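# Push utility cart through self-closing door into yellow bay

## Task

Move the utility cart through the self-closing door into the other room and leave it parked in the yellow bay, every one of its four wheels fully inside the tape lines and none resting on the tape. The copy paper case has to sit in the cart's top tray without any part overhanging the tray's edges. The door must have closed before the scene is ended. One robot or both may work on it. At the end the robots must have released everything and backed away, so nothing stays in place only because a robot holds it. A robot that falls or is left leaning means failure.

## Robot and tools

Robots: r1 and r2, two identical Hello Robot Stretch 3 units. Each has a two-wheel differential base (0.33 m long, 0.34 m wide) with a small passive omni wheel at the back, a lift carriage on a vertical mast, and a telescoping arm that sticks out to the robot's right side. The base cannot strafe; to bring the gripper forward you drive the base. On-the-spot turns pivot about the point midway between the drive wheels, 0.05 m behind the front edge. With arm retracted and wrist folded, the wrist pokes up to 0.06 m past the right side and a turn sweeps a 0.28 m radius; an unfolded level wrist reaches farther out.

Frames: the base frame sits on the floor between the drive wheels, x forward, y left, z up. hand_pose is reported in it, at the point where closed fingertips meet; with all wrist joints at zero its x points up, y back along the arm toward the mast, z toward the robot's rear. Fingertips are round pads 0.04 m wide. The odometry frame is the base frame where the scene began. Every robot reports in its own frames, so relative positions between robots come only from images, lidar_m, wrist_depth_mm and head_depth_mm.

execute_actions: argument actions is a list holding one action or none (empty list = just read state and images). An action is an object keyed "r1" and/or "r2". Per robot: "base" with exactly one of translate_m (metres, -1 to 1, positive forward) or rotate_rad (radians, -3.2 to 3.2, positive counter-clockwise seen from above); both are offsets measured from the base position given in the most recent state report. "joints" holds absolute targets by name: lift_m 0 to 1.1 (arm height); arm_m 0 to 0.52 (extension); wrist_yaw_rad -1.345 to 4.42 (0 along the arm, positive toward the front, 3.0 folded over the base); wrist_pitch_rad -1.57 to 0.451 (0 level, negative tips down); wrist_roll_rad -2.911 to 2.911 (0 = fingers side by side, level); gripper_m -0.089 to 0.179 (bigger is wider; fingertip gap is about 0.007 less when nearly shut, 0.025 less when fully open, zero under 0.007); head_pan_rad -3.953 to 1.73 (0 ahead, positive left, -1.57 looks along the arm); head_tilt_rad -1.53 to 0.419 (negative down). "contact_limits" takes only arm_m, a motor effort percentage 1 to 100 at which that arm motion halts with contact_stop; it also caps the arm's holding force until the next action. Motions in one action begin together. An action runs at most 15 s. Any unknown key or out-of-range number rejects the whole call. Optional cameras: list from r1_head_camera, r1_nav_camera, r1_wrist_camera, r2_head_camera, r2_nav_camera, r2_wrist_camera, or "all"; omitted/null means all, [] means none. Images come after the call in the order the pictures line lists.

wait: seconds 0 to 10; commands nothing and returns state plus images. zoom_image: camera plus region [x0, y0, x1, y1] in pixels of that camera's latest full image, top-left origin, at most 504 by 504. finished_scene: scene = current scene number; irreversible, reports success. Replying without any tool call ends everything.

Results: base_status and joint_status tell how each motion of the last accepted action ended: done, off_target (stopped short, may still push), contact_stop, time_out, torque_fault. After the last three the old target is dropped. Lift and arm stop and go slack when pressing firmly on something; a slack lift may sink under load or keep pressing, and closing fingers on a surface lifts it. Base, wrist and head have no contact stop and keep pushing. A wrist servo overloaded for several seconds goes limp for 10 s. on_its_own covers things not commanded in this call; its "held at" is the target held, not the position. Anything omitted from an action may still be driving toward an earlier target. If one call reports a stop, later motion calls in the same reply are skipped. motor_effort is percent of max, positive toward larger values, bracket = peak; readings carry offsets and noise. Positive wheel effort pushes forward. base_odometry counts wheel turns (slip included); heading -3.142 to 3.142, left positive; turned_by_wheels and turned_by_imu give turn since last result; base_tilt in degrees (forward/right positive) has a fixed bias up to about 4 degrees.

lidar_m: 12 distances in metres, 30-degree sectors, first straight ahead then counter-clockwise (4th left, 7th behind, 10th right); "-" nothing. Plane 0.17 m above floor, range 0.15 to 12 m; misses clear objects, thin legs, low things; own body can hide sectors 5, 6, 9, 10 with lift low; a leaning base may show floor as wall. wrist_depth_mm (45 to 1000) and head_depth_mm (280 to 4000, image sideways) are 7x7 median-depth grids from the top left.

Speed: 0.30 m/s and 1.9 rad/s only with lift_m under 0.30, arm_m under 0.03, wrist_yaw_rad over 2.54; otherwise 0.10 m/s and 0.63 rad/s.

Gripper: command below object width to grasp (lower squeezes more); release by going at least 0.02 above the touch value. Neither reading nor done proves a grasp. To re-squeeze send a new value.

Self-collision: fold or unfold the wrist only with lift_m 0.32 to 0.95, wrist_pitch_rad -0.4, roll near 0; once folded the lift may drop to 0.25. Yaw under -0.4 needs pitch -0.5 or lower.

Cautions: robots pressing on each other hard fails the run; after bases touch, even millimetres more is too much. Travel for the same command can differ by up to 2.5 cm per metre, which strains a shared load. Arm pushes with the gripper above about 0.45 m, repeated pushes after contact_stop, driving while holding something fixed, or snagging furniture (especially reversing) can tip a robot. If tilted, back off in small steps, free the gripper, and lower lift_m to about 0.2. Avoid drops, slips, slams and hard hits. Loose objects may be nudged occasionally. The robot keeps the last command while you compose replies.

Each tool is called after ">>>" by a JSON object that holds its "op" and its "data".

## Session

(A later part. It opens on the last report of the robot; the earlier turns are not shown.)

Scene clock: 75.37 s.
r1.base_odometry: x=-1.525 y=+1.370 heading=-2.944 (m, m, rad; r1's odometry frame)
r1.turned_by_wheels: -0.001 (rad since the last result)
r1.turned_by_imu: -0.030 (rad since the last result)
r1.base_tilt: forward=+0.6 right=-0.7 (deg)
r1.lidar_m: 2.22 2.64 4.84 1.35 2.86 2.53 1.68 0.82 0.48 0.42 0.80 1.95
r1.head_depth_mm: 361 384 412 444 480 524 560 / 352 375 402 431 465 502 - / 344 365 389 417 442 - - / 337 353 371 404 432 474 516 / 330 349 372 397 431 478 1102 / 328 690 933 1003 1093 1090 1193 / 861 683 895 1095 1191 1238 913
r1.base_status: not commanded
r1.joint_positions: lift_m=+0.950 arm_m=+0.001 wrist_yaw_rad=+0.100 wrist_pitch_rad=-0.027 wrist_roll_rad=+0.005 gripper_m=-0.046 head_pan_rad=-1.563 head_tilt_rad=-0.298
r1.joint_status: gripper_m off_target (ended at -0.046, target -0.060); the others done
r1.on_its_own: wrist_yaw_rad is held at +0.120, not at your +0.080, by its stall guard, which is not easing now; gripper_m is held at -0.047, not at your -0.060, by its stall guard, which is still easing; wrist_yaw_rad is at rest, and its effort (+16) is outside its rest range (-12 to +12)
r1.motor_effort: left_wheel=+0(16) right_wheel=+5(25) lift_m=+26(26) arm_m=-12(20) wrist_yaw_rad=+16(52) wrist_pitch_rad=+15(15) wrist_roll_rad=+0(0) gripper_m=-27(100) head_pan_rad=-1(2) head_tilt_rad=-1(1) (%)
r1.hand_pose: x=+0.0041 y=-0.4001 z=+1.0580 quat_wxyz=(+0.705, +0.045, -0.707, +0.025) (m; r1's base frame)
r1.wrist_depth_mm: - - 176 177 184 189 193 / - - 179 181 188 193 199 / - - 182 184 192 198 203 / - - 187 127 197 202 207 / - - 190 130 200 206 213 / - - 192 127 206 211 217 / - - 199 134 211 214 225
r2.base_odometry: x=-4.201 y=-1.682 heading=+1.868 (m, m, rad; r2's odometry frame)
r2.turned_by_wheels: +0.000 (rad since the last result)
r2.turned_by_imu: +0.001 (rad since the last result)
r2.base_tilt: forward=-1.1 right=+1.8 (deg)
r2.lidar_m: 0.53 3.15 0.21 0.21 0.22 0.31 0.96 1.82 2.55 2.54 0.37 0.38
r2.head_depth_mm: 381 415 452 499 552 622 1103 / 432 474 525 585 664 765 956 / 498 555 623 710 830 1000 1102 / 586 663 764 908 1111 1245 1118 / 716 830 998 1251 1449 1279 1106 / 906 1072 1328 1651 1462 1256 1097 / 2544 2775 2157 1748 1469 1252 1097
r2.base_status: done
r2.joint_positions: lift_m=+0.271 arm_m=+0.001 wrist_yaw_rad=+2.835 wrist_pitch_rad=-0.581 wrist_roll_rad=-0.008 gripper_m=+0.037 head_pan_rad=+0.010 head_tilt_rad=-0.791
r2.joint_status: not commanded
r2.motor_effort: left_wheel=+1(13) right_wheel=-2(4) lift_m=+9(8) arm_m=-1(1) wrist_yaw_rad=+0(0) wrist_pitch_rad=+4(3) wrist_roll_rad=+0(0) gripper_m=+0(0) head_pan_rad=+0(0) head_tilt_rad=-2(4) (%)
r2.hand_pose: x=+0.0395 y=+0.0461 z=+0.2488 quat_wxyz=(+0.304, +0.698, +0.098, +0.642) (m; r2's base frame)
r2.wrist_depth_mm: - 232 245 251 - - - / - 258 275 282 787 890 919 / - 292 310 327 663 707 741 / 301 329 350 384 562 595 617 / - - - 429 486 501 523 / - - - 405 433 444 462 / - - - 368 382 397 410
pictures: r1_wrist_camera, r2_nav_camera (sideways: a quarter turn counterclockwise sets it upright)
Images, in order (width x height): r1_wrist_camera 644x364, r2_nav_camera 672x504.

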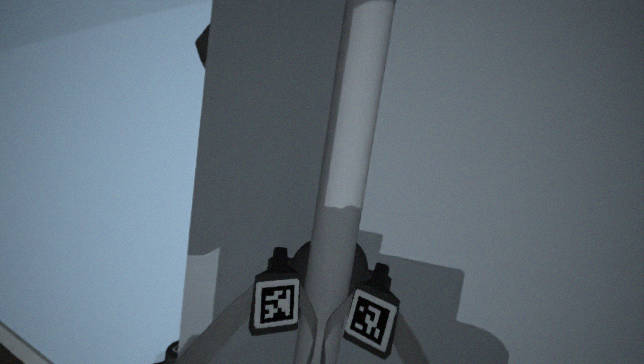

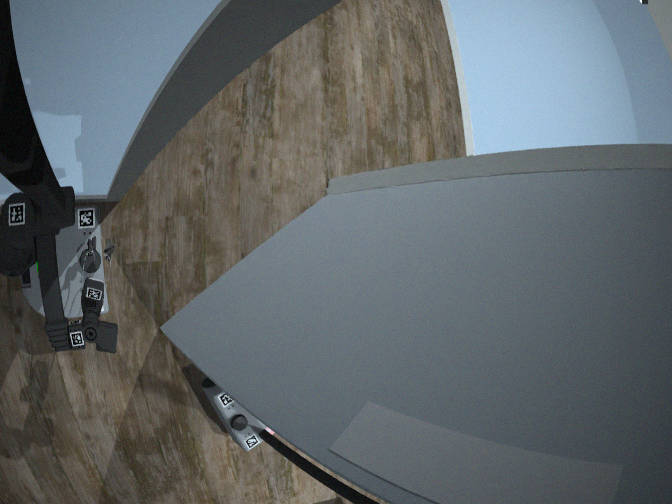

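>>> {"op": "execute_actions", "data": {"actions": [{"r2":{"base":{"translate_m":0.27},"joints":{"wrist_yaw_rad":3.0}}}], "cameras": []}}

>>> {"op": "execute_actions", "data": {"actions": [{"r1":{"joints":{"gripper_m":0.12}},"r2":{"joints":{"lift_m":0.32}}}], "cameras": []}}

>>> {"op": "execute_actions", "data": {"actions": [{"r1":{"joints":{"lift_m":0.71,"wrist_pitch_rad":-1.2}}}], "cameras": []}}

>>> {"op": "execute_actions", "data": {"actions": [{"r1":{"base":{"rotate_rad":1.88},"joints":{"wrist_yaw_rad":1.1,"head_pan_rad":-0.3,"head_tilt_rad":-0.9}}}], "cameras": []}}

>>> {"op": "execute_actions", "data": {"actions": [{"r1":{"base":{"translate_m":0.4},"joints":{"wrist_pitch_rad":0,"wrist_roll_rad":1.57,"gripper_m":0.17}},"r2":{"base":{"translate_m":0.28}}}], "cameras": []}}

>>> {"op": "execute_actions", "data": {"actions": [{"r1":{"base":{"translate_m":0.2}},"r2":{"base":{"rotate_rad":-0.93}}}], "cameras": []}}

>>> {"op": "execute_actions", "data": {"actions": [{"r1":{"base":{"translate_m":0.35}},"r2":{"base":{"translate_m":0.4}}}], "cameras": ["r1_head_camera","r1_nav_camera","r2_nav_camera"]}}

Scene clock: 91.60 s.
r1.base_odometry: x=-1.525 y=+1.370 heading=-2.944 (m, m, rad; r1's odometry frame)
r1.turned_by_wheels: +0.000 (rad since the last result)
r1.turned_by_imu: -0.002 (rad since the last result)
r1.base_tilt: forward=+0.6 right=-0.7 (deg)
r1.lidar_m: 2.21 2.63 4.84 1.36 2.86 2.53 1.68 0.82 0.48 0.42 1.07 1.94
r1.head_depth_mm: 361 385 412 444 480 525 560 / 353 376 402 432 466 500 - / 344 364 390 417 442 - - / 337 353 371 404 432 472 515 / 330 350 372 398 431 477 994 / 328 873 955 1043 1140 1252 1371 / 862 925 1002 1092 1196 1329 1429
r1.base_status: not commanded
r1.joint_positions: lift_m=+0.950 arm_m=+0.001 wrist_yaw_rad=+0.101 wrist_pitch_rad=-0.027 wrist_roll_rad=+0.005 gripper_m=-0.034 head_pan_rad=-1.563 head_tilt_rad=-0.298
r1.joint_status: not commanded
r1.on_its_own: wrist_yaw_rad is held at +0.120, not at your +0.080, by its stall guard, which is not easing now; gripper_m is held at -0.035, not at your -0.060, by its stall guard, which is not easing now; wrist_yaw_rad is at rest, and its effort (+15) is outside its rest range (-12 to +12)
r1.motor_effort: left_wheel=+0(0) right_wheel=+5(5) lift_m=+26(26) arm_m=-12(12) wrist_yaw_rad=+15(15) wrist_pitch_rad=+15(15) wrist_roll_rad=+0(0) gripper_m=-22(23) head_pan_rad=-2(1) head_tilt_rad=+0(1) (%)
r1.hand_pose: x=+0.0042 y=-0.4001 z=+1.0580 quat_wxyz=(+0.705, +0.046, -0.707, +0.026) (m; r1's base frame)
r1.wrist_depth_mm: - - 177 178 184 188 195 / - - 180 180 187 193 197 / - - 183 183 192 197 202 / - - 188 127 196 202 208 / - - 189 127 199 205 212 / - - 194 127 206 210 218 / - - 199 135 211 216 223
r2.base_odometry: x=-4.280 y=-1.423 heading=+1.868 (m, m, rad; r2's odometry frame)
r2.turned_by_wheels: +0.000 (rad since the last result)
r2.turned_by_imu: +0.001 (rad since the last result)
r2.base_tilt: forward=-1.1 right=+1.7 (deg)
r2.lidar_m: 0.34 0.91 3.22 3.12 0.24 0.30 0.91 2.10 2.95 0.24 0.24 0.25
r2.head_depth_mm: - - 289 306 338 381 435 / - 295 322 359 407 468 553 / 305 339 381 437 508 609 762 / 359 407 472 554 678 875 1075 / 437 511 610 769 1023 1243 1104 / 559 681 878 1152 1436 1260 1098 / 718 852 1991 1755 1450 1257 1091
r2.base_status: done
r2.joint_positions: lift_m=+0.271 arm_m=+0.001 wrist_yaw_rad=+2.998 wrist_pitch_rad=-0.581 wrist_roll_rad=-0.008 gripper_m=+0.037 head_pan_rad=+0.010 head_tilt_rad=-0.791
r2.joint_status: all done
r2.motor_effort: left_wheel=+2(12) right_wheel=-2(3) lift_m=+9(9) arm_m=-1(0) wrist_yaw_rad=+1(0) wrist_pitch_rad=+4(4) wrist_roll_rad=+0(0) gripper_m=+0(0) head_pan_rad=+0(1) head_tilt_rad=-3(3) (%)
r2.hand_pose: x=+0.0075 y=+0.0534 z=+0.2488 quat_wxyz=(+0.250, +0.687, +0.154, +0.664) (m; r2's base frame)
r2.wrist_depth_mm: 219 - 887 945 - - - / 244 - 697 751 812 876 939 / 275 288 588 623 667 703 751 / 315 313 526 547 561 590 610 / - - - - 485 510 535 / - - - - 431 445 466 / - - - 372 379 394 413
pictures: none
No camera images: the call's "cameras" was empty. Leave "cameras" out to get every camera's image.

Scene clock: 94.73 s.
r1.base_odometry: x=-1.525 y=+1.370 heading=-2.944 (m, m, rad; r1's odometry frame)
r1.turned_by_wheels: +0.000 (rad since the last result)
r1.turned_by_imu: -0.001 (rad since the last result)
r1.base_tilt: forward=+0.7 right=-0.7 (deg)
r1.lidar_m: 2.22 2.64 4.82 1.35 2.85 2.53 1.68 0.84 0.52 0.47 1.06 1.95
r1.head_depth_mm: 398 424 453 487 527 575 616 / 390 416 444 477 510 562 - / 383 407 435 466 503 - - / 376 395 417 439 477 519 574 / 370 393 418 447 483 540 823 / 370 881 960 1042 1142 1255 1375 / 864 928 1006 1090 1194 1326 1428
r1.base_status: not commanded
r1.joint_positions: lift_m=+0.950 arm_m=+0.000 wrist_yaw_rad=+0.122 wrist_pitch_rad=-0.024 wrist_roll_rad=+0.005 gripper_m=+0.120 head_pan_rad=-1.563 head_tilt_rad=-0.298
r1.joint_status: all done
r1.on_its_own: wrist_yaw_rad is held at +0.120, not at your +0.080, by its stall guard, which is not easing now
r1.motor_effort: left_wheel=+1(0) right_wheel=+1(5) lift_m=+26(26) arm_m=-5(12) wrist_yaw_rad=-1(16) wrist_pitch_rad=+13(15) wrist_roll_rad=+0(0) gripper_m=+0(82) head_pan_rad=-3(3) head_tilt_rad=-1(1) (%)
r1.hand_pose: x=+0.0096 y=-0.3991 z=+1.0587 quat_wxyz=(+0.705, +0.052, -0.707, +0.034) (m; r1's base frame)
r1.wrist_depth_mm: - - 885 224 226 227 228 / - - 902 227 229 231 232 / - - 891 229 234 237 237 / - - 237 235 239 239 241 / - - 240 239 242 246 247 / - - 246 244 248 248 251 / - - 252 251 254 254 257
r2.base_odometry: x=-4.280 y=-1.423 heading=+1.868 (m, m, rad; r2's odometry frame)
r2.turned_by_wheels: +0.000 (rad since the last result)
r2.turned_by_imu: -0.049 (rad since the last result)
r2.base_tilt: forward=-1.1 right=+1.7 (deg)
r2.lidar_m: 0.29 0.82 3.24 3.11 0.23 0.26 0.74 2.05 2.79 0.21 0.20 0.21
r2.head_depth_mm: - - - - 294 315 361 / - - - 301 336 388 459 / - 294 315 360 420 504 632 / 300 335 387 457 560 719 1015 / 358 418 503 628 836 1189 1116 / 456 555 715 1001 1387 1265 1104 / 625 796 992 1641 1461 1257 1093
r2.base_status: not commanded
r2.joint_positions: lift_m=+0.319 arm_m=+0.000 wrist_yaw_rad=+3.007 wrist_pitch_rad=-0.582 wrist_roll_rad=-0.007 gripper_m=+0.037 head_pan_rad=+0.010 head_tilt_rad=-0.793
r2.joint_status: all done
r2.motor_effort: left_wheel=+1(18) right_wheel=+2(24) lift_m=+36(41) arm_m=+0(4) wrist_yaw_rad=-5(16) wrist_pitch_rad=+4(5) wrist_roll_rad=+0(1) gripper_m=+1(1) head_pan_rad=+0(0) head_tilt_rad=-3(4) (%)
r2.hand_pose: x=+0.0057 y=+0.0535 z=+0.2971 quat_wxyz=(+0.248, +0.687, +0.158, +0.665) (m; r2's base frame)
r2.wrist_depth_mm: 215 - 973 - - - - / 236 - 789 833 899 968 - / 265 283 658 697 727 782 831 / 314 324 586 591 636 652 694 / 359 - - - 551 563 591 / - - - - 482 498 515 / - - - 417 428 448 462
pictures: none
No camera images: the call's "cameras" was empty. Leave "cameras" out to get every camera's image.

Scene clock: 97.73 s.
r1.base_odometry: x=-1.525 y=+1.370 heading=-2.944 (m, m, rad; r1's odometry frame)
r1.turned_by_wheels: +0.000 (rad since the last result)
r1.turned_by_imu: -0.001 (rad since the last result)
r1.base_tilt: forward=+0.7 right=-0.7 (deg)
r1.lidar_m: 2.22 2.63 4.84 1.35 2.86 2.53 1.68 0.85 0.52 0.47 1.07 1.95
r1.head_depth_mm: 397 423 453 488 528 574 633 / 390 416 445 476 514 559 612 / 383 407 435 467 502 543 597 / 376 394 418 440 476 521 580 / 370 393 418 447 485 540 805 / 370 884 957 1044 1143 1256 1367 / 864 930 1003 1088 1193 1326 1425
r1.base_status: not commanded
r1.joint_positions: lift_m=+0.710 arm_m=+0.000 wrist_yaw_rad=+0.122 wrist_pitch_rad=-1.202 wrist_roll_rad=+0.005 gripper_m=+0.120 head_pan_rad=-1.563 head_tilt_rad=-0.298
r1.joint_status: all done
r1.on_its_own: wrist_yaw_rad is held at +0.120, not at your +0.080, by its stall guard, which is not easing now
r1.motor_effort: left_wheel=+1(1) right_wheel=+1(1) lift_m=+25(24) arm_m=-5(5) wrist_yaw_rad=-1(1) wrist_pitch_rad=+1(13) wrist_roll_rad=-1(0) gripper_m=+0(0) head_pan_rad=-2(2) head_tilt_rad=-1(1) (%)
r1.hand_pose: x=-0.0131 y=-0.2148 z=+0.6014 quat_wxyz=(+0.605, +0.434, -0.559, -0.365) (m; r1's base frame)
r1.wrist_depth_mm: 973 961 977 351 339 328 322 / 912 930 941 440 428 409 399 / 859 875 851 644 580 552 521 / 819 823 819 821 812 817 784 / 763 777 777 775 789 795 796 / 764 768 767 765 747 769 754 / 713 726 718 - 731 724 728
r2.base_odometry: x=-4.280 y=-1.423 heading=+1.868 (m, m, rad; r2's odometry frame)
r2.turned_by_wheels: +0.000 (rad since the last result)
r2.turned_by_imu: +0.001 (rad since the last result)
r2.base_tilt: forward=-1.1 right=+1.7 (deg)
r2.lidar_m: 0.29 0.82 3.25 3.11 0.23 0.26 0.74 2.06 2.79 0.21 0.20 0.21
r2.head_depth_mm: - - - - 294 315 360 / - - - 301 336 388 460 / - 294 314 360 419 503 633 / 300 334 387 457 559 718 1014 / 359 418 501 629 836 1193 1108 / 455 556 715 997 1395 1256 1104 / 627 791 1000 1643 1467 1254 1096
r2.base_status: not commanded
r2.joint_positions: lift_m=+0.319 arm_m=+0.000 wrist_yaw_rad=+3.007 wrist_pitch_rad=-0.582 wrist_roll_rad=-0.007 gripper_m=+0.037 head_pan_rad=+0.010 head_tilt_rad=-0.793
r2.joint_status: not commanded
r2.motor_effort: left_wheel=+1(1) right_wheel=+2(2) lift_m=+35(35) arm_m=+1(1) wrist_yaw_rad=-4(5) wrist_pitch_rad=+4(4) wrist_roll_rad=-1(1) gripper_m=+0(0) head_pan_rad=+1(1) head_tilt_rad=-3(3) (%)
r2.hand_pose: x=+0.0057 y=+0.0535 z=+0.2971 quat_wxyz=(+0.248, +0.687, +0.158, +0.665) (m; r2's base frame)
r2.wrist_depth_mm: 215 - 956 - - - - / 235 - 809 826 896 993 - / 265 283 666 691 736 766 850 / 312 322 583 607 624 674 694 / 359 - - - 549 570 603 / - - - - 492 500 521 / - - - 422 428 449 460
pictures: none
No camera images: the call's "cameras" was empty. Leave "cameras" out to get every camera's image.

Scene clock: 101.70 s.
r1.base_odometry: x=-1.525 y=+1.370 heading=-1.064 (m, m, rad; r1's odometry frame)
r1.turned_by_wheels: +1.880 (rad since the last result)
r1.turned_by_imu: +1.882 (rad since the last result)
r1.base_tilt: forward=+0.7 right=-0.7 (deg)
r1.lidar_m: 1.38 2.57 2.53 1.17 0.60 0.48 0.47 1.40 2.22 2.37 3.51 1.36
r1.head_depth_mm: 2680 2143 1788 1545 1353 1205 1097 / 2507 2112 1809 1555 1364 1213 1106 / 1711 1954 1820 1572 1366 1221 1098 / 1627 1685 1766 1565 1378 1220 1102 / 1681 1847 1809 1588 1389 1231 1106 / 2709 2139 1851 1595 1394 1236 1110 / 2824 2249 1877 1600 1399 1242 1116
r1.base_status: done
r1.joint_positions: lift_m=+0.710 arm_m=+0.000 wrist_yaw_rad=+1.097 wrist_pitch_rad=-1.202 wrist_roll_rad=+0.005 gripper_m=+0.120 head_pan_rad=-0.307 head_tilt_rad=-0.889
r1.joint_status: all done
r1.motor_effort: left_wheel=+0(2) right_wheel=+3(8) lift_m=+24(25) arm_m=-5(5) wrist_yaw_rad=+2(4) wrist_pitch_rad=+1(1) wrist_roll_rad=+0(0) gripper_m=+0(1) head_pan_rad=+3(37) head_tilt_rad=-5(37) (%)
r1.hand_pose: x=+0.0407 y=-0.1774 z=+0.6014 quat_wxyz=(+0.706, +0.645, -0.290, -0.039) (m; r1's base frame)
r1.wrist_depth_mm: 977 956 956 979 981 980 974 / 919 903 950 924 910 915 933 / 866 867 873 875 867 901 873 / 832 828 822 825 840 809 840 / 778 790 772 784 788 787 802 / 741 754 757 768 754 741 760 / 720 714 - 720 714 718 727
r2.base_odometry: x=-4.280 y=-1.423 heading=+1.868 (m, m, rad; r2's odometry frame)
r2.turned_by_wheels: +0.000 (rad since the last result)
r2.turned_by_imu: +0.001 (rad since the last result)
r2.base_tilt: forward=-1.1 right=+1.6 (deg)
r2.lidar_m: 0.29 0.82 3.25 3.12 0.23 0.26 0.74 2.06 2.78 0.21 0.20 0.21
r2.head_depth_mm: - - - - 294 315 361 / - - - 301 336 387 459 / - 294 315 359 420 505 633 / 300 335 386 457 561 718 1016 / 358 418 502 630 836 1196 1104 / 456 558 715 997 1386 1260 1100 / 626 788 999 1656 1446 1244 1092
r2.base_status: not commanded
r2.joint_positions: lift_m=+0.319 arm_m=+0.000 wrist_yaw_rad=+3.007 wrist_pitch_rad=-0.582 wrist_roll_rad=-0.007 gripper_m=+0.037 head_pan_rad=+0.010 head_tilt_rad=-0.793
r2.joint_status: not commanded
r2.motor_effort: left_wheel=+0(1) right_wheel=+2(2) lift_m=+35(35) arm_m=+0(0) wrist_yaw_rad=-6(4) wrist_pitch_rad=+5(4) wrist_roll_rad=-1(1) gripper_m=+0(0) head_pan_rad=+0(0) head_tilt_rad=-3(3) (%)
r2.hand_pose: x=+0.0057 y=+0.0535 z=+0.2971 quat_wxyz=(+0.248, +0.687, +0.158, +0.665) (m; r2's base frame)
r2.wrist_depth_mm: 215 - - - - - - / 236 - 811 851 888 936 - / 267 282 654 706 743 789 841 / 312 322 588 601 616 656 701 / 358 - - - 551 562 594 / - - - - 483 499 520 / - - - 424 426 445 462
pictures: none
No camera images: the call's "cameras" was empty. Leave "cameras" out to get every camera's image.

Scene clock: 107.17 s.
r1.base_odometry: x=-1.331 y=+1.020 heading=-1.064 (m, m, rad; r1's odometry frame)
r1.turned_by_wheels: +0.000 (rad since the last result)
r1.turned_by_imu: +0.000 (rad since the last result)
r1.base_tilt: forward=+0.7 right=-0.7 (deg)
r1.lidar_m: 1.09 2.34 2.30 1.59 1.02 0.70 0.67 1.92 2.44 2.61 3.83 0.98
r1.head_depth_mm: 2462 2040 1782 1537 1376 1201 1065 / 1147 1442 1703 1544 1363 1208 1091 / 1036 1244 1472 1543 1367 1218 1093 / 1009 1387 1589 1561 1381 1225 1105 / 1137 1394 1682 1591 1383 1234 1107 / 1200 2164 1855 1590 1392 1236 1111 / 2849 2236 1875 1600 1393 1242 1118
r1.base_status: done
r1.joint_positions: lift_m=+0.710 arm_m=+0.000 wrist_yaw_rad=+1.098 wrist_pitch_rad=-0.024 wrist_roll_rad=+1.568 gripper_m=+0.170 head_pan_rad=-0.307 head_tilt_rad=-0.889
r1.joint_status: all done
r1.motor_effort: left_wheel=+0(4) right_wheel=+3(10) lift_m=+25(25) arm_m=-5(5) wrist_yaw_rad=+2(3) wrist_pitch_rad=+13(13) wrist_roll_rad=+1(1) gripper_m=+1(86) head_pan_rad=+4(4) head_tilt_rad=-4(6) (%)
r1.hand_pose: x=+0.2061 y=-0.2618 z=+0.8186 quat_wxyz=(+0.008, +0.522, -0.853, -0.010) (m; r1's base frame)
r1.wrist_depth_mm: - - - - - - - / - - - - - - - / - - - - - - - / - - - - - - - / - - - - - - 989 / - - - - 928 - 922 / - - - - - - 901
r2.base_odometry: x=-4.362 y=-1.156 heading=+1.868 (m, m, rad; r2's odometry frame)
r2.turned_by_wheels: +0.000 (rad since the last result)
r2.turned_by_imu: +0.001 (rad since the last result)
r2.base_tilt: forward=-1.1 right=+1.7 (deg)
r2.lidar_m: 0.22 0.43 3.26 3.12 3.24 0.46 0.76 2.35 0.33 0.21 0.18 0.19
r2.head_depth_mm: - - - - - - 319 / - - - - - 316 390 / - - - - 313 386 513 / - - - 310 381 503 741 / - - 308 377 494 718 1065 / - 306 372 486 701 1188 1099 / 303 368 480 688 1026 1245 1099
r2.base_status: done
r2.joint_positions: lift_m=+0.319 arm_m=+0.000 wrist_yaw_rad=+2.998 wrist_pitch_rad=-0.582 wrist_roll_rad=-0.007 gripper_m=+0.037 head_pan_rad=+0.010 head_tilt_rad=-0.793
r2.joint_status: not commanded
r2.motor_effort: left_wheel=-1(7) right_wheel=+7(11) lift_m=+35(35) arm_m=+0(0) wrist_yaw_rad=+1(4) wrist_pitch_rad=+5(5) wrist_roll_rad=-1(0) gripper_m=+0(0) head_pan_rad=+0(0) head_tilt_rad=-3(3) (%)
r2.hand_pose: x=+0.0075 y=+0.0533 z=+0.2971 quat_wxyz=(+0.251, +0.687, +0.155, +0.664) (m; r2's base frame)
r2.wrist_depth_mm: 828 - 961 - - - - / 708 - 797 870 902 972 - / 602 618 660 693 735 797 817 / 514 543 574 596 621 671 620 / 474 - - 531 548 561 549 / - - - - 487 504 424 / - - - 419 424 448 346
pictures: none
No camera images: the call's "cameras" was empty. Leave "cameras" out to get every camera's image.

Scene clock: 110.63 s.
r1.base_odometry: x=-1.234 y=+0.845 heading=-1.064 (m, m, rad; r1's odometry frame)
r1.turned_by_wheels: +0.000 (rad since the last result)
r1.turned_by_imu: +0.000 (rad since the last result)
r1.base_tilt: forward=+0.7 right=-0.7 (deg)
r1.lidar_m: 0.95 2.22 2.19 1.80 1.36 1.07 1.06 2.17 2.56 2.74 4.02 0.80
r1.head_depth_mm: 1023 1342 1657 1534 1376 1203 1062 / 995 903 1223 1493 1367 1213 1093 / 973 859 1150 1429 1365 1214 1094 / 1043 1311 1250 1507 1373 1228 1098 / 1009 1294 1526 1574 1387 1235 1110 / 2703 2231 1847 1600 1393 1239 1110 / 2837 2266 1883 1602 1404 1246 1113
r1.base_status: done
r1.joint_positions: lift_m=+0.710 arm_m=+0.000 wrist_yaw_rad=+1.098 wrist_pitch_rad=-0.024 wrist_roll_rad=+1.568 gripper_m=+0.170 head_pan_rad=-0.307 head_tilt_rad=-0.889
r1.joint_status: not commanded
r1.motor_effort: left_wheel=+0(1) right_wheel=+2(7) lift_m=+25(24) arm_m=-5(5) wrist_yaw_rad=+2(2) wrist_pitch_rad=+13(13) wrist_roll_rad=+0(1) gripper_m=+0(0) head_pan_rad=+4(3) head_tilt_rad=-5(6) (%)
r1.hand_pose: x=+0.2061 y=-0.2618 z=+0.8186 quat_wxyz=(+0.008, +0.522, -0.853, -0.010) (m; r1's base frame)
r1.wrist_depth_mm: - - - - - - - / - - - - - - - / - - - - - - - / - - - - - - 979 / - - - 782 - - 899 / - - - - - 722 701 / - - - - 965 - 789
r2.base_odometry: x=-4.362 y=-1.156 heading=+0.937 (m, m, rad; r2's odometry frame)
r2.turned_by_wheels: -0.930 (rad since the last result)
r2.turned_by_imu: -0.922 (rad since the last result)
r2.base_tilt: forward=-1.2 right=+1.7 (deg)
r2.lidar_m: - - 0.15 0.48 3.15 3.11 2.96 0.46 1.26 0.19 0.15 -
r2.head_depth_mm: - - - - - - - / - - - - - - - / - - - - - - - / - - - - - - - / - - - - - - - / - - - - - - - / - - - - - - -
r2.base_status: done
r2.joint_positions: lift_m=+0.319 arm_m=+0.001 wrist_yaw_rad=+3.006 wrist_pitch_rad=-0.582 wrist_roll_rad=-0.007 gripper_m=+0.037 head_pan_rad=+0.010 head_tilt_rad=-0.793
r2.joint_status: not commanded
r2.motor_effort: left_wheel=+3(9) right_wheel=+7(10) lift_m=+36(35) arm_m=+0(0) wrist_yaw_rad=-4(5) wrist_pitch_rad=+4(4) wrist_roll_rad=-1(1) gripper_m=+0(0) head_pan_rad=+1(1) head_tilt_rad=-3(3) (%)
r2.hand_pose: x=+0.0058 y=+0.0535 z=+0.2971 quat_wxyz=(+0.248, +0.687, +0.158, +0.665) (m; r2's base frame)
r2.wrist_depth_mm: 834 - 968 706 236 127 87 / 700 - 792 760 225 123 85 / 599 623 651 661 215 120 84 / 526 544 590 576 207 117 82 / 477 - - - 182 115 81 / - - - - 161 112 80 / - - - 351 205 110 79
pictures: none
No camera images: the call's "cameras" was empty. Leave "cameras" out to get every camera's image.

Scene clock: 115.63 s.
r1.base_odometry: x=-1.064 y=+0.539 heading=-1.064 (m, m, rad; r1's odometry frame)
r1.turned_by_wheels: +0.000 (rad since the last result)
r1.turned_by_imu: +0.000 (rad since the last result)
r1.base_tilt: forward=+0.7 right=-0.7 (deg)
r1.lidar_m: 0.69 2.01 1.99 2.13 1.69 0.75 1.90 2.62 2.76 2.96 0.52 0.52
r1.head_depth_mm: 695 789 646 956 1291 1208 1065 / 761 804 678 985 1223 1213 1084 / 879 833 1074 1032 1297 1213 1098 / 2749 814 1090 1223 1353 1224 1102 / 2819 2053 1795 1585 1379 1232 1106 / 2798 2248 1861 1598 1389 1232 1113 / 2824 2246 1874 1613 1396 1242 1118
r1.base_status: done
r1.joint_positions: lift_m=+0.710 arm_m=+0.000 wrist_yaw_rad=+1.098 wrist_pitch_rad=-0.024 wrist_roll_rad=+1.568 gripper_m=+0.170 head_pan_rad=-0.307 head_tilt_rad=-0.889
r1.joint_status: not commanded
r1.motor_effort: left_wheel=+0(3) right_wheel=+3(9) lift_m=+25(25) arm_m=-5(5) wrist_yaw_rad=+2(2) wrist_pitch_rad=+13(13) wrist_roll_rad=+0(1) gripper_m=+0(0) head_pan_rad=+4(4) head_tilt_rad=-5(5) (%)
r1.hand_pose: x=+0.2061 y=-0.2618 z=+0.8186 quat_wxyz=(+0.008, +0.522, -0.853, -0.010) (m; r1's base frame)
r1.wrist_depth_mm: - - - - - - - / - - - - - 828 999 / - - - 478 - 686 811 / - - 730 360 373 628 425 / - - - 400 - 555 354 / - - - 473 - 654 390 / - - - 592 - 680 697
r2.base_odometry: x=-4.126 y=-0.833 heading=+0.938 (m, m, rad; r2's odometry frame)
r2.turned_by_wheels: +0.001 (rad since the last result)
r2.turned_by_imu: +0.004 (rad since the last result)
r2.base_tilt: forward=-1.1 right=+1.7 (deg)
r2.lidar_m: 0.15 - 0.15 0.18 0.41 3.44 0.82 0.82 2.50 2.67 3.95 0.21
r2.head_depth_mm: - - - 316 471 1295 1129 / - - - - 357 666 1126 / - - - - 311 454 1056 / - - - - - 350 637 / - - - - - 305 440 / - - - - - - 346 / - - - - - - 306
r2.base_status: translate_m off_target (by the wheels' count: +0.3998 of +0.4000)
r2.joint_positions: lift_m=+0.319 arm_m=+0.001 wrist_yaw_rad=+2.999 wrist_pitch_rad=-0.582 wrist_roll_rad=-0.007 gripper_m=+0.037 head_pan_rad=+0.003 head_tilt_rad=-0.796
r2.joint_status: not commanded
r2.on_its_own: left_wheel is at rest, and its effort (+52) is outside its rest range (-18 to +18)
r2.motor_effort: left_wheel=+52(89) right_wheel=+0(18) lift_m=+35(36) arm_m=+0(0) wrist_yaw_rad=+0(4) wrist_pitch_rad=+4(4) wrist_roll_rad=-1(0) gripper_m=+0(0) head_pan_rad=+4(11) head_tilt_rad=-2(2) (%)
r2.hand_pose: x=+0.0073 y=+0.0532 z=+0.2970 quat_wxyz=(+0.251, +0.687, +0.155, +0.664) (m; r2's base frame)
r2.wrist_depth_mm: 816 - 329 237 184 150 126 / 694 - 370 260 196 158 133 / 602 621 413 290 213 169 140 / 514 537 492 322 232 181 148 / 472 - - 371 247 193 157 / - - - - 258 210 166 / - - - 409 336 227 179
pictures: r1_head_camera (sideways: a quarter turn clockwise sets it upright), r1_nav_camera (sideways: a quarter turn counterclockwise sets it upright), r2_nav_camera (sideways: a quarter turn counterclockwise sets it upright)
Images, in order (width x height): r1_head_camera 896x504, r1_nav_camera 672x504, r2_nav_camera 672x504.

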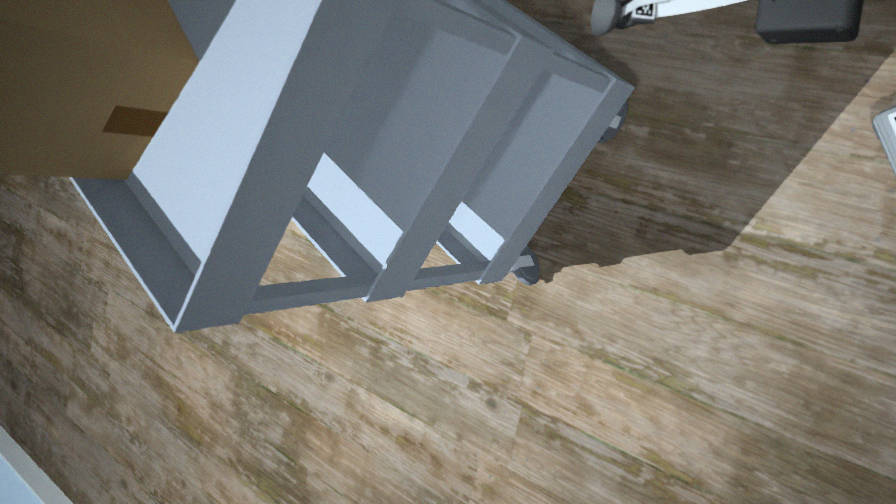

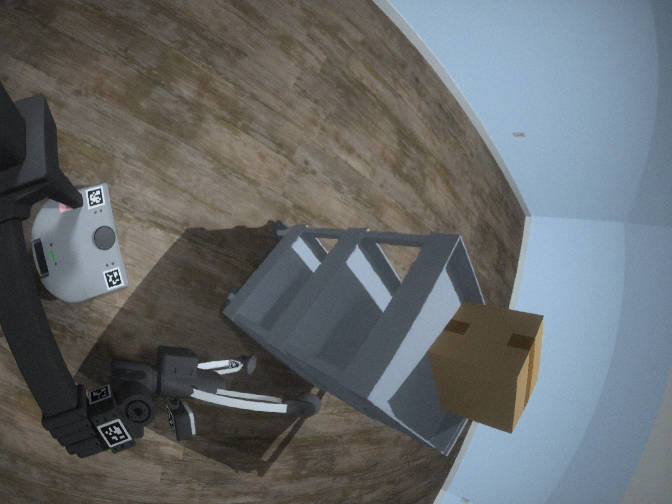

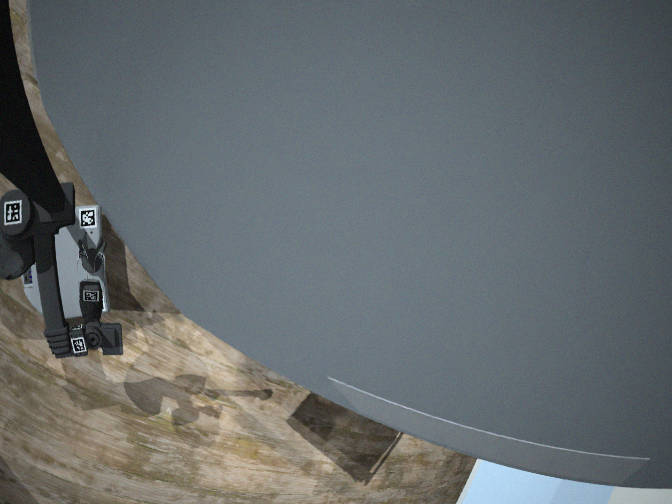

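>>> {"op": "execute_actions", "data": {"actions": [{"r1":{"base":{"translate_m":0.25}},"r2":{"base":{"translate_m":0.35}}}], "cameras": ["r1_wrist_camera","r1_nav_camera","r2_nav_camera"]}}

Scene clock: 145.00 s.
r1.base_odometry: x=-0.942 y=+0.321 heading=-1.064 (m, m, rad; r1's odometry frame)
r1.turned_by_wheels: +0.000 (rad since the last result)
r1.turned_by_imu: -0.001 (rad since the last result)
r1.base_tilt: forward=+0.7 right=-0.7 (deg)
r1.lidar_m: 2.39 1.87 1.84 1.96 1.90 0.85 2.14 2.95 2.91 3.11 0.37 0.38
r1.head_depth_mm: 604 678 684 562 855 1044 1065 / 2678 759 690 598 875 1129 1091 / 2710 2157 676 933 1105 1198 1101 / 2736 2200 1756 1516 1331 1227 1100 / 2729 2215 1845 1583 1386 1230 1106 / 2797 2231 1859 1587 1393 1241 1112 / 2682 2251 1874 1608 1392 1244 1116
r1.base_status: done
r1.joint_positions: lift_m=+0.710 arm_m=+0.000 wrist_yaw_rad=+1.098 wrist_pitch_rad=-0.024 wrist_roll_rad=+1.568 gripper_m=+0.170 head_pan_rad=-0.307 head_tilt_rad=-0.889
r1.joint_status: not commanded
r1.motor_effort: left_wheel=+0(0) right_wheel=+2(5) lift_m=+25(25) arm_m=-5(5) wrist_yaw_rad=+2(2) wrist_pitch_rad=+13(13) wrist_roll_rad=+0(0) gripper_m=+1(0) head_pan_rad=+3(3) head_tilt_rad=-5(4) (%)
r1.hand_pose: x=+0.2061 y=-0.2618 z=+0.8186 quat_wxyz=(+0.008, +0.522, -0.853, -0.010) (m; r1's base frame)
r1.wrist_depth_mm: - - - 132 128 128 125 / - - 504 144 140 688 459 / - - 455 161 156 706 446 / - - 538 179 178 676 428 / - - - 204 - 633 419 / - - - 236 - 583 406 / - - - 281 - - 378
r2.base_odometry: x=-3.919 y=-0.551 heading=+0.939 (m, m, rad; r2's odometry frame)
r2.turned_by_wheels: +0.001 (rad since the last result)
r2.turned_by_imu: +0.048 (rad since the last result)
r2.base_tilt: forward=-1.1 right=+1.7 (deg)
r2.lidar_m: 0.22 0.17 0.17 0.18 0.26 3.71 1.15 1.32 2.71 2.96 1.79 0.97
r2.head_depth_mm: - 926 1714 1786 1371 1300 1129 / 3976 3090 2309 1500 1404 1282 1125 / 3411 3035 2270 1804 1504 1286 1117 / 3023 2953 2233 1778 1501 1271 1122 / - - - 315 392 525 805 / - - - - 311 388 519 / - - - - - 310 381
r2.base_status: done
r2.joint_positions: lift_m=+0.319 arm_m=+0.001 wrist_yaw_rad=+2.999 wrist_pitch_rad=-0.582 wrist_roll_rad=-0.007 gripper_m=+0.037 head_pan_rad=+0.003 head_tilt_rad=-0.796
r2.joint_status: not commanded
r2.on_its_own: left_wheel is at rest, and its effort (+34) is outside its rest range (-18 to +18)
r2.motor_effort: left_wheel=+34(82) right_wheel=+1(5) lift_m=+35(36) arm_m=+0(0) wrist_yaw_rad=+1(1) wrist_pitch_rad=+4(4) wrist_roll_rad=+0(1) gripper_m=+0(0) head_pan_rad=+3(5) head_tilt_rad=-1(2) (%)
r2.hand_pose: x=+0.0073 y=+0.0532 z=+0.2970 quat_wxyz=(+0.251, +0.687, +0.155, +0.664) (m; r2's base frame)
r2.wrist_depth_mm: 387 - 262 224 196 175 158 / 471 - 291 252 216 190 169 / 558 479 333 282 238 207 183 / 519 522 381 321 265 228 200 / 479 - - 378 296 254 220 / - - - - 326 290 242 / - - - 422 419 326 271
pictures: r1_nav_camera (sideways: a quarter turn counterclockwise sets it upright), r1_wrist_camera, r2_nav_camera (sideways: a quarter turn counterclockwise sets it upright)
Images, in order (width x height): r1_nav_camera 672x504, r1_wrist_camera 644x364, r2_nav_camera 672x504.

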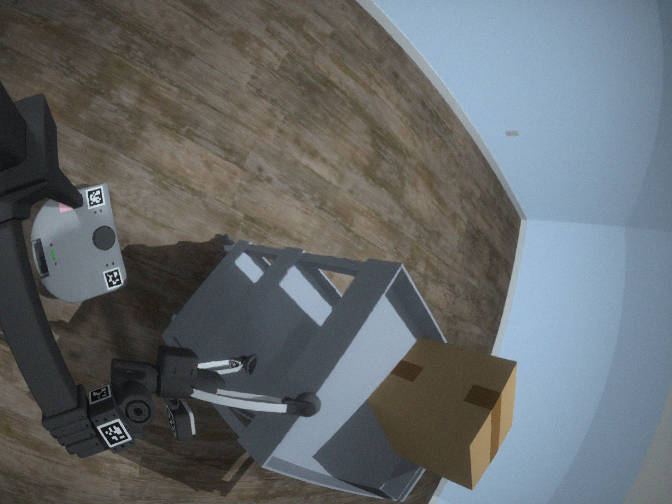

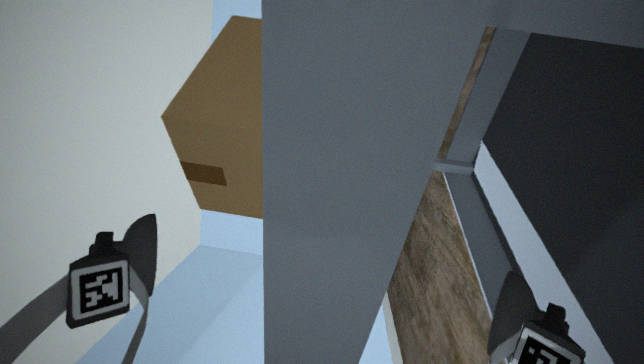

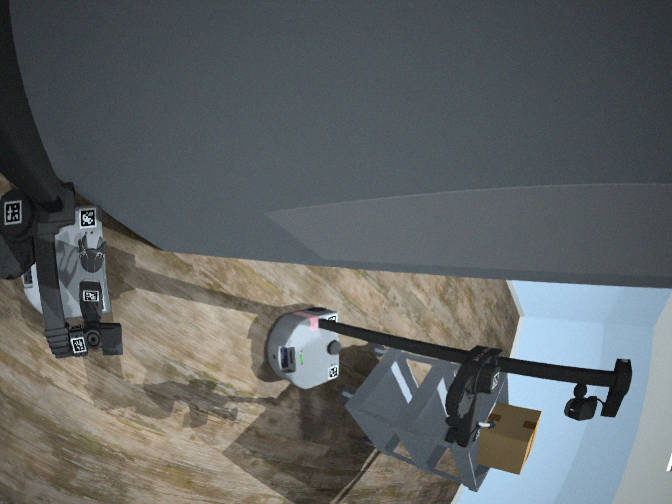

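>>> {"op": "execute_actions", "data": {"actions": [{"r1":{"base":{"translate_m":0.1},"joints":{"wrist_yaw_rad":1.3}},"r2":{"base":{"rotate_rad":0.65}}}], "cameras": ["r1_nav_camera"]}}

>>> {"op": "execute_actions", "data": {"actions": [{"r1":{"joints":{"gripper_m":0.0}},"r2":{"base":{"translate_m":0.17}}}], "cameras": ["r1_nav_camera","r2_nav_camera"]}}

Scene clock: 154.33 s.
r1.base_odometry: x=-0.894 y=+0.233 heading=-1.064 (m, m, rad; r1's odometry frame)
r1.turned_by_wheels: +0.000 (rad since the last result)
r1.turned_by_imu: -0.001 (rad since the last result)
r1.base_tilt: forward=+0.7 right=-0.7 (deg)
r1.lidar_m: 2.31 1.81 1.78 1.91 1.98 0.95 2.24 3.00 2.97 0.34 0.32 0.33
r1.head_depth_mm: 2624 664 672 599 820 801 - / 2673 2156 661 591 846 1055 1095 / 2677 2165 1832 589 860 1164 1099 / 2741 2187 1827 1543 1375 1227 1103 / 2732 2200 1860 1582 1385 1232 1104 / 2789 2225 1844 1588 1397 1237 1116 / 2626 2257 1886 1603 1399 1237 1119
r1.base_status: done
r1.joint_positions: lift_m=+0.710 arm_m=+0.000 wrist_yaw_rad=+1.297 wrist_pitch_rad=-0.024 wrist_roll_rad=+1.568 gripper_m=+0.170 head_pan_rad=-0.307 head_tilt_rad=-0.889
r1.joint_status: all done
r1.motor_effort: left_wheel=+0(1) right_wheel=+3(6) lift_m=+24(25) arm_m=-5(5) wrist_yaw_rad=+3(3) wrist_pitch_rad=+13(13) wrist_roll_rad=+0(1) gripper_m=+1(0) head_pan_rad=+3(4) head_tilt_rad=-5(4) (%)
r1.hand_pose: x=+0.2247 y=-0.2145 z=+0.8186 quat_wxyz=(+0.009, +0.604, -0.797, -0.009) (m; r1's base frame)
r1.wrist_depth_mm: - 392 96 90 86 83 469 / - - 110 101 97 96 457 / - - 489 117 111 555 443 / - - - 137 130 - 429 / - - - 167 165 - 404 / - - - 214 - - 373 / - - - 294 305 301 334
r2.base_odometry: x=-3.919 y=-0.551 heading=+1.589 (m, m, rad; r2's odometry frame)
r2.turned_by_wheels: +0.650 (rad since the last result)
r2.turned_by_imu: +0.641 (rad since the last result)
r2.base_tilt: forward=-1.1 right=+1.7 (deg)
r2.lidar_m: - - 0.15 0.19 3.70 1.15 1.62 2.71 3.16 1.39 0.15 -
r2.head_depth_mm: - - - - - - 386 / - - - - - - - / - - - - - - - / - - - - - - - / - - - - - - - / - - - - - - - / - - - - - - -
r2.base_status: done
r2.joint_positions: lift_m=+0.319 arm_m=+0.001 wrist_yaw_rad=+2.999 wrist_pitch_rad=-0.582 wrist_roll_rad=-0.007 gripper_m=+0.037 head_pan_rad=+0.003 head_tilt_rad=-0.796
r2.joint_status: not commanded
r2.motor_effort: left_wheel=+3(27) right_wheel=+2(6) lift_m=+35(35) arm_m=+0(0) wrist_yaw_rad=+0(1) wrist_pitch_rad=+5(4) wrist_roll_rad=+0(1) gripper_m=+0(1) head_pan_rad=+5(5) head_tilt_rad=-1(1) (%)
r2.hand_pose: x=+0.0073 y=+0.0532 z=+0.2970 quat_wxyz=(+0.251, +0.687, +0.155, +0.664) (m; r2's base frame)
r2.wrist_depth_mm: 841 - 892 270 159 112 87 / 698 - 753 289 163 115 88 / 604 613 649 309 171 117 90 / 519 537 585 333 177 120 92 / 468 - - 360 175 124 94 / - - - - 170 127 96 / - - - 316 220 131 98
pictures: r1_nav_camera (sideways: a quarter turn counterclockwise sets it upright)
Images, in order (width x height): r1_nav_camera 672x504.

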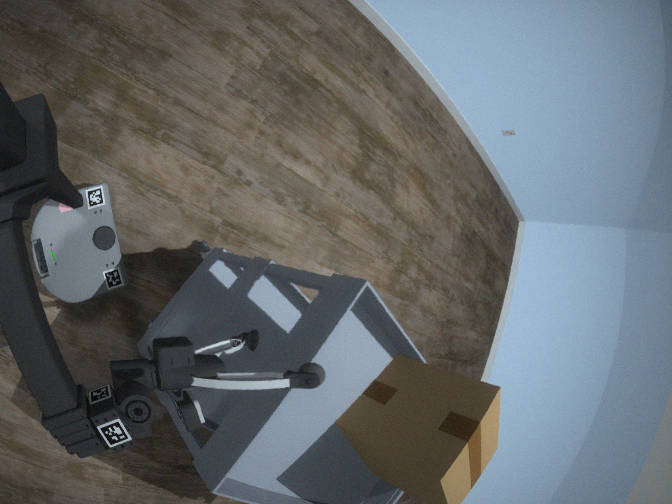

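Scene clock: 158.43 s.
r1.base_odometry: x=-0.894 y=+0.233 heading=-1.064 (m, m, rad; r1's odometry frame)
r1.turned_by_wheels: +0.000 (rad since the last result)
r1.turned_by_imu: -0.001 (rad since the last result)
r1.base_tilt: forward=+0.6 right=-0.7 (deg)
r1.lidar_m: 2.32 1.81 1.78 1.91 1.98 0.94 2.24 2.99 2.96 0.33 0.32 0.33
r1.head_depth_mm: 2652 666 676 589 544 1020 - / 2664 2152 659 580 843 1056 1093 / 2726 2172 1808 594 864 1166 1097 / 2711 2196 1826 1542 1371 1225 1100 / 2773 2219 1853 1592 1392 1231 1110 / 2800 2230 1858 1587 1401 1236 1107 / 2649 2264 1870 1604 1403 1244 1117
r1.base_status: not commanded
r1.joint_positions: lift_m=+0.710 arm_m=+0.000 wrist_yaw_rad=+1.304 wrist_pitch_rad=-0.030 wrist_roll_rad=+1.569 gripper_m=+0.011 head_pan_rad=-0.307 head_tilt_rad=-0.889
r1.joint_status: gripper_m off_target (ended at +0.011, target +0.000)
r1.on_its_own: gripper_m is held at +0.010, not at your +0.000, by its stall guard, which is still easing
r1.motor_effort: left_wheel=+1(0) right_wheel=+10(10) lift_m=+25(25) arm_m=-3(5) wrist_yaw_rad=-3(3) wrist_pitch_rad=+16(17) wrist_roll_rad=+0(1) gripper_m=-24(100) head_pan_rad=+4(3) head_tilt_rad=-4(5) (%)
r1.hand_pose: x=+0.2250 y=-0.2124 z=+0.8171 quat_wxyz=(+0.010, +0.607, -0.795, -0.011) (m; r1's base frame)
r1.wrist_depth_mm: - 392 97 91 88 85 470 / - - 113 103 99 99 455 / - - 498 119 114 557 440 / - - - 141 134 - 427 / - - - 173 172 - 403 / - - - 222 - - 373 / - - - 313 - 305 333
r2.base_odometry: x=-3.922 y=-0.381 heading=+1.590 (m, m, rad; r2's odometry frame)
r2.turned_by_wheels: +0.001 (rad since the last result)
r2.turned_by_imu: +0.201 (rad since the last result)
r2.base_tilt: forward=-1.2 right=+1.7 (deg)
r2.lidar_m: - - 0.15 0.19 3.83 1.27 2.73 2.91 3.82 1.00 0.15 -
r2.head_depth_mm: - - - - - - - / - - - - - - - / - - - - - - - / - - - - - - - / - - - - - - - / - - - - - - - / - - - - - - -
r2.base_status: translate_m off_target (by the wheels' count: +0.1698 of +0.1700)
r2.joint_positions: lift_m=+0.319 arm_m=+0.001 wrist_yaw_rad=+2.999 wrist_pitch_rad=-0.583 wrist_roll_rad=-0.007 gripper_m=+0.037 head_pan_rad=+0.004 head_tilt_rad=-0.796
r2.joint_status: not commanded
r2.on_its_own: left_wheel is at rest, and its effort (+53) is outside its rest range (-18 to +18)
r2.motor_effort: left_wheel=+53(100) right_wheel=+0(8) lift_m=+35(35) arm_m=+0(0) wrist_yaw_rad=-1(0) wrist_pitch_rad=+5(5) wrist_roll_rad=-1(1) gripper_m=+0(0) head_pan_rad=+2(3) head_tilt_rad=-1(1) (%)
r2.hand_pose: x=+0.0072 y=+0.0531 z=+0.2969 quat_wxyz=(+0.251, +0.687, +0.156, +0.664) (m; r2's base frame)
r2.wrist_depth_mm: 844 - 921 282 154 106 81 / 703 - 772 299 158 108 83 / 594 614 639 312 163 110 84 / 519 526 589 336 169 113 85 / 467 - - 361 163 115 86 / - - - - 158 118 88 / - - - 303 202 120 89
pictures: r1_nav_camera (sideways: a quarter turn counterclockwise sets it upright), r2_nav_camera (sideways: a quarter turn counterclockwise sets it upright)
Images, in order (width x height): r1_nav_camera 672x504, r2_nav_camera 672x504.

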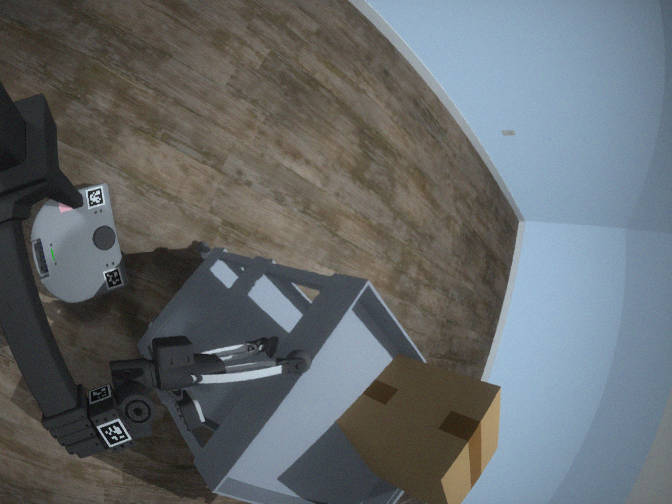

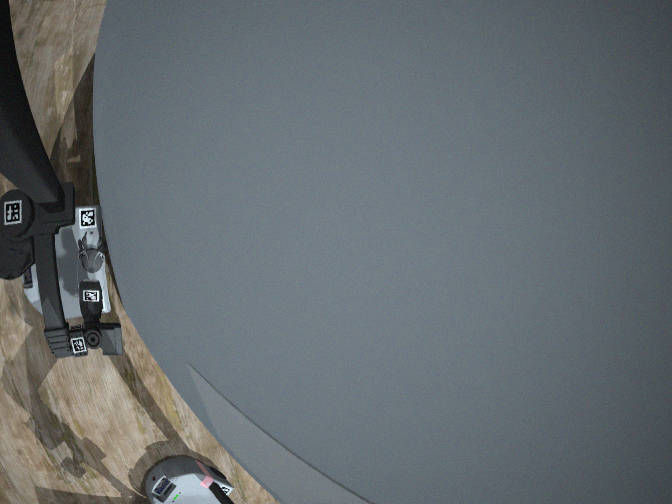

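>>> {"op": "execute_actions", "data": {"actions": [{"r1":{"base":{"translate_m":-0.5},"joints":{"gripper_m":0.01}},"r2":{"base":{"translate_m":0.15},"joints":{"head_pan_rad":-2.3,"head_tilt_rad":-0.9}}}], "cameras": ["r1_nav_camera","r2_nav_camera"]}}

Scene clock: 169.70 s.
r1.base_odometry: x=-1.137 y=+0.671 heading=-1.064 (m, m, rad; r1's odometry frame)
r1.turned_by_wheels: +0.000 (rad since the last result)
r1.turned_by_imu: -0.004 (rad since the last result)
r1.base_tilt: forward=+0.7 right=-0.8 (deg)
r1.lidar_m: 0.80 2.10 2.07 2.01 0.71 0.85 1.74 2.43 2.67 2.86 1.02 0.63
r1.head_depth_mm: 887 816 1102 1454 1379 1207 - / 834 821 1071 1033 1317 1208 1091 / 921 789 1153 1323 1339 1213 1097 / 977 827 1161 1412 1380 1222 1101 / 2767 914 1731 1554 1384 1228 1105 / 2802 2226 1849 1598 1390 1233 1110 / 2846 2254 1880 1610 1395 1237 1112
r1.base_status: done
r1.joint_positions: lift_m=+0.710 arm_m=+0.000 wrist_yaw_rad=+1.303 wrist_pitch_rad=-0.022 wrist_roll_rad=+1.571 gripper_m=+0.010 head_pan_rad=-0.307 head_tilt_rad=-0.890
r1.joint_status: all done
r1.motor_effort: left_wheel=+0(6) right_wheel=+2(7) lift_m=+27(28) arm_m=-3(3) wrist_yaw_rad=-2(9) wrist_pitch_rad=+12(16) wrist_roll_rad=+0(1) gripper_m=-1(63) head_pan_rad=+4(4) head_tilt_rad=-5(5) (%)
r1.hand_pose: x=+0.2252 y=-0.2128 z=+0.8191 quat_wxyz=(+0.007, +0.606, -0.795, -0.009) (m; r1's base frame)
r1.wrist_depth_mm: - - - - - 931 - / - - - 879 - 792 908 / - - - 525 - 688 818 / - - - 578 - 493 485 / - - - 720 - 623 816 / - - - - 896 807 781 / - - - - - - 914
r2.base_odometry: x=-3.925 y=-0.231 heading=+1.591 (m, m, rad; r2's odometry frame)
r2.turned_by_wheels: +0.001 (rad since the last result)
r2.turned_by_imu: -0.023 (rad since the last result)
r2.base_tilt: forward=-1.1 right=+1.8 (deg)
r2.lidar_m: - - 0.15 0.19 3.81 1.27 2.51 2.89 3.75 0.58 0.15 -
r2.head_depth_mm: 2680 2544 2038 1690 1427 1248 1131 / 2855 2512 2005 1661 1433 1247 1147 / 3031 2465 1997 1651 1408 1238 1147 / 3227 2434 1965 1627 1406 1234 - / 3260 2400 1951 1633 1404 1223 - / 3206 2410 1937 1613 1242 1189 1118 / 3093 2309 1758 1612 1207 1187 1078
r2.base_status: translate_m off_target (by the wheels' count: +0.1498 of +0.1500)
r2.joint_positions: lift_m=+0.319 arm_m=+0.001 wrist_yaw_rad=+3.000 wrist_pitch_rad=-0.583 wrist_roll_rad=-0.007 gripper_m=+0.037 head_pan_rad=-2.293 head_tilt_rad=-0.890
r2.joint_status: all done
r2.on_its_own: left_wheel is at rest, and its effort (+63) is outside its rest range (-18 to +18)
r2.motor_effort: left_wheel=+63(98) right_wheel=+0(26) lift_m=+34(34) arm_m=+0(0) wrist_yaw_rad=+0(0) wrist_pitch_rad=+4(5) wrist_roll_rad=+0(1) gripper_m=+0(0) head_pan_rad=-5(100) head_tilt_rad=-3(32) (%)
r2.hand_pose: x=+0.0070 y=+0.0531 z=+0.2969 quat_wxyz=(+0.250, +0.687, +0.156, +0.664) (m; r2's base frame)
r2.wrist_depth_mm: 842 - 890 280 156 110 84 / 698 - 747 294 162 113 86 / 593 622 647 312 167 114 87 / 528 534 592 336 173 117 89 / 471 - - 360 170 120 91 / - - - - 164 124 93 / - - - 310 212 126 94
pictures: r1_nav_camera (sideways: a quarter turn counterclockwise sets it upright), r2_nav_camera (sideways: a quarter turn counterclockwise sets it upright)
Images, in order (width x height): r1_nav_camera 672x504, r2_nav_camera 672x504.

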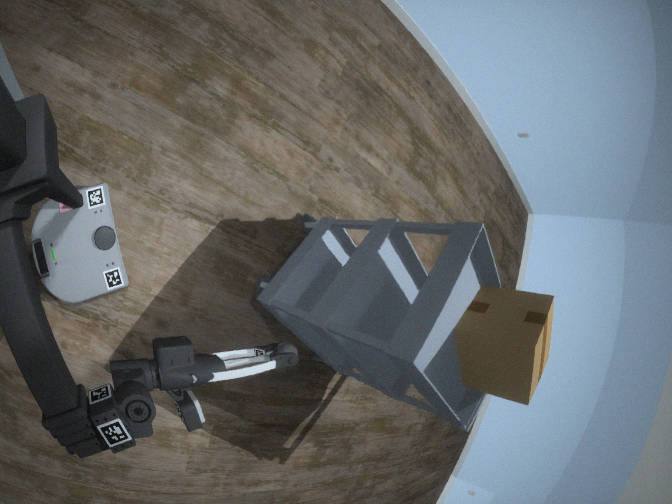

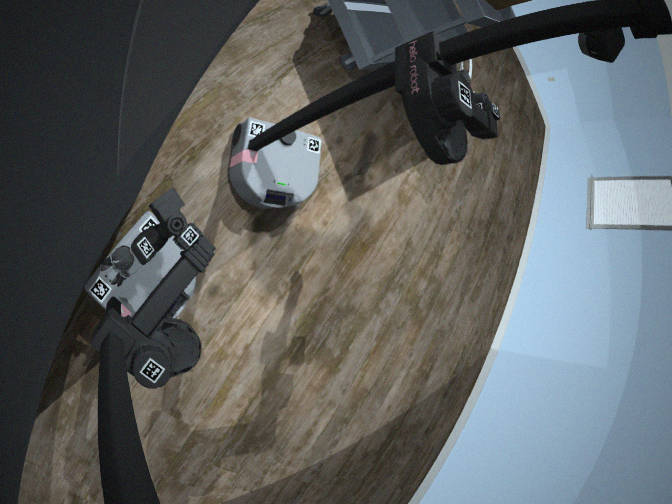

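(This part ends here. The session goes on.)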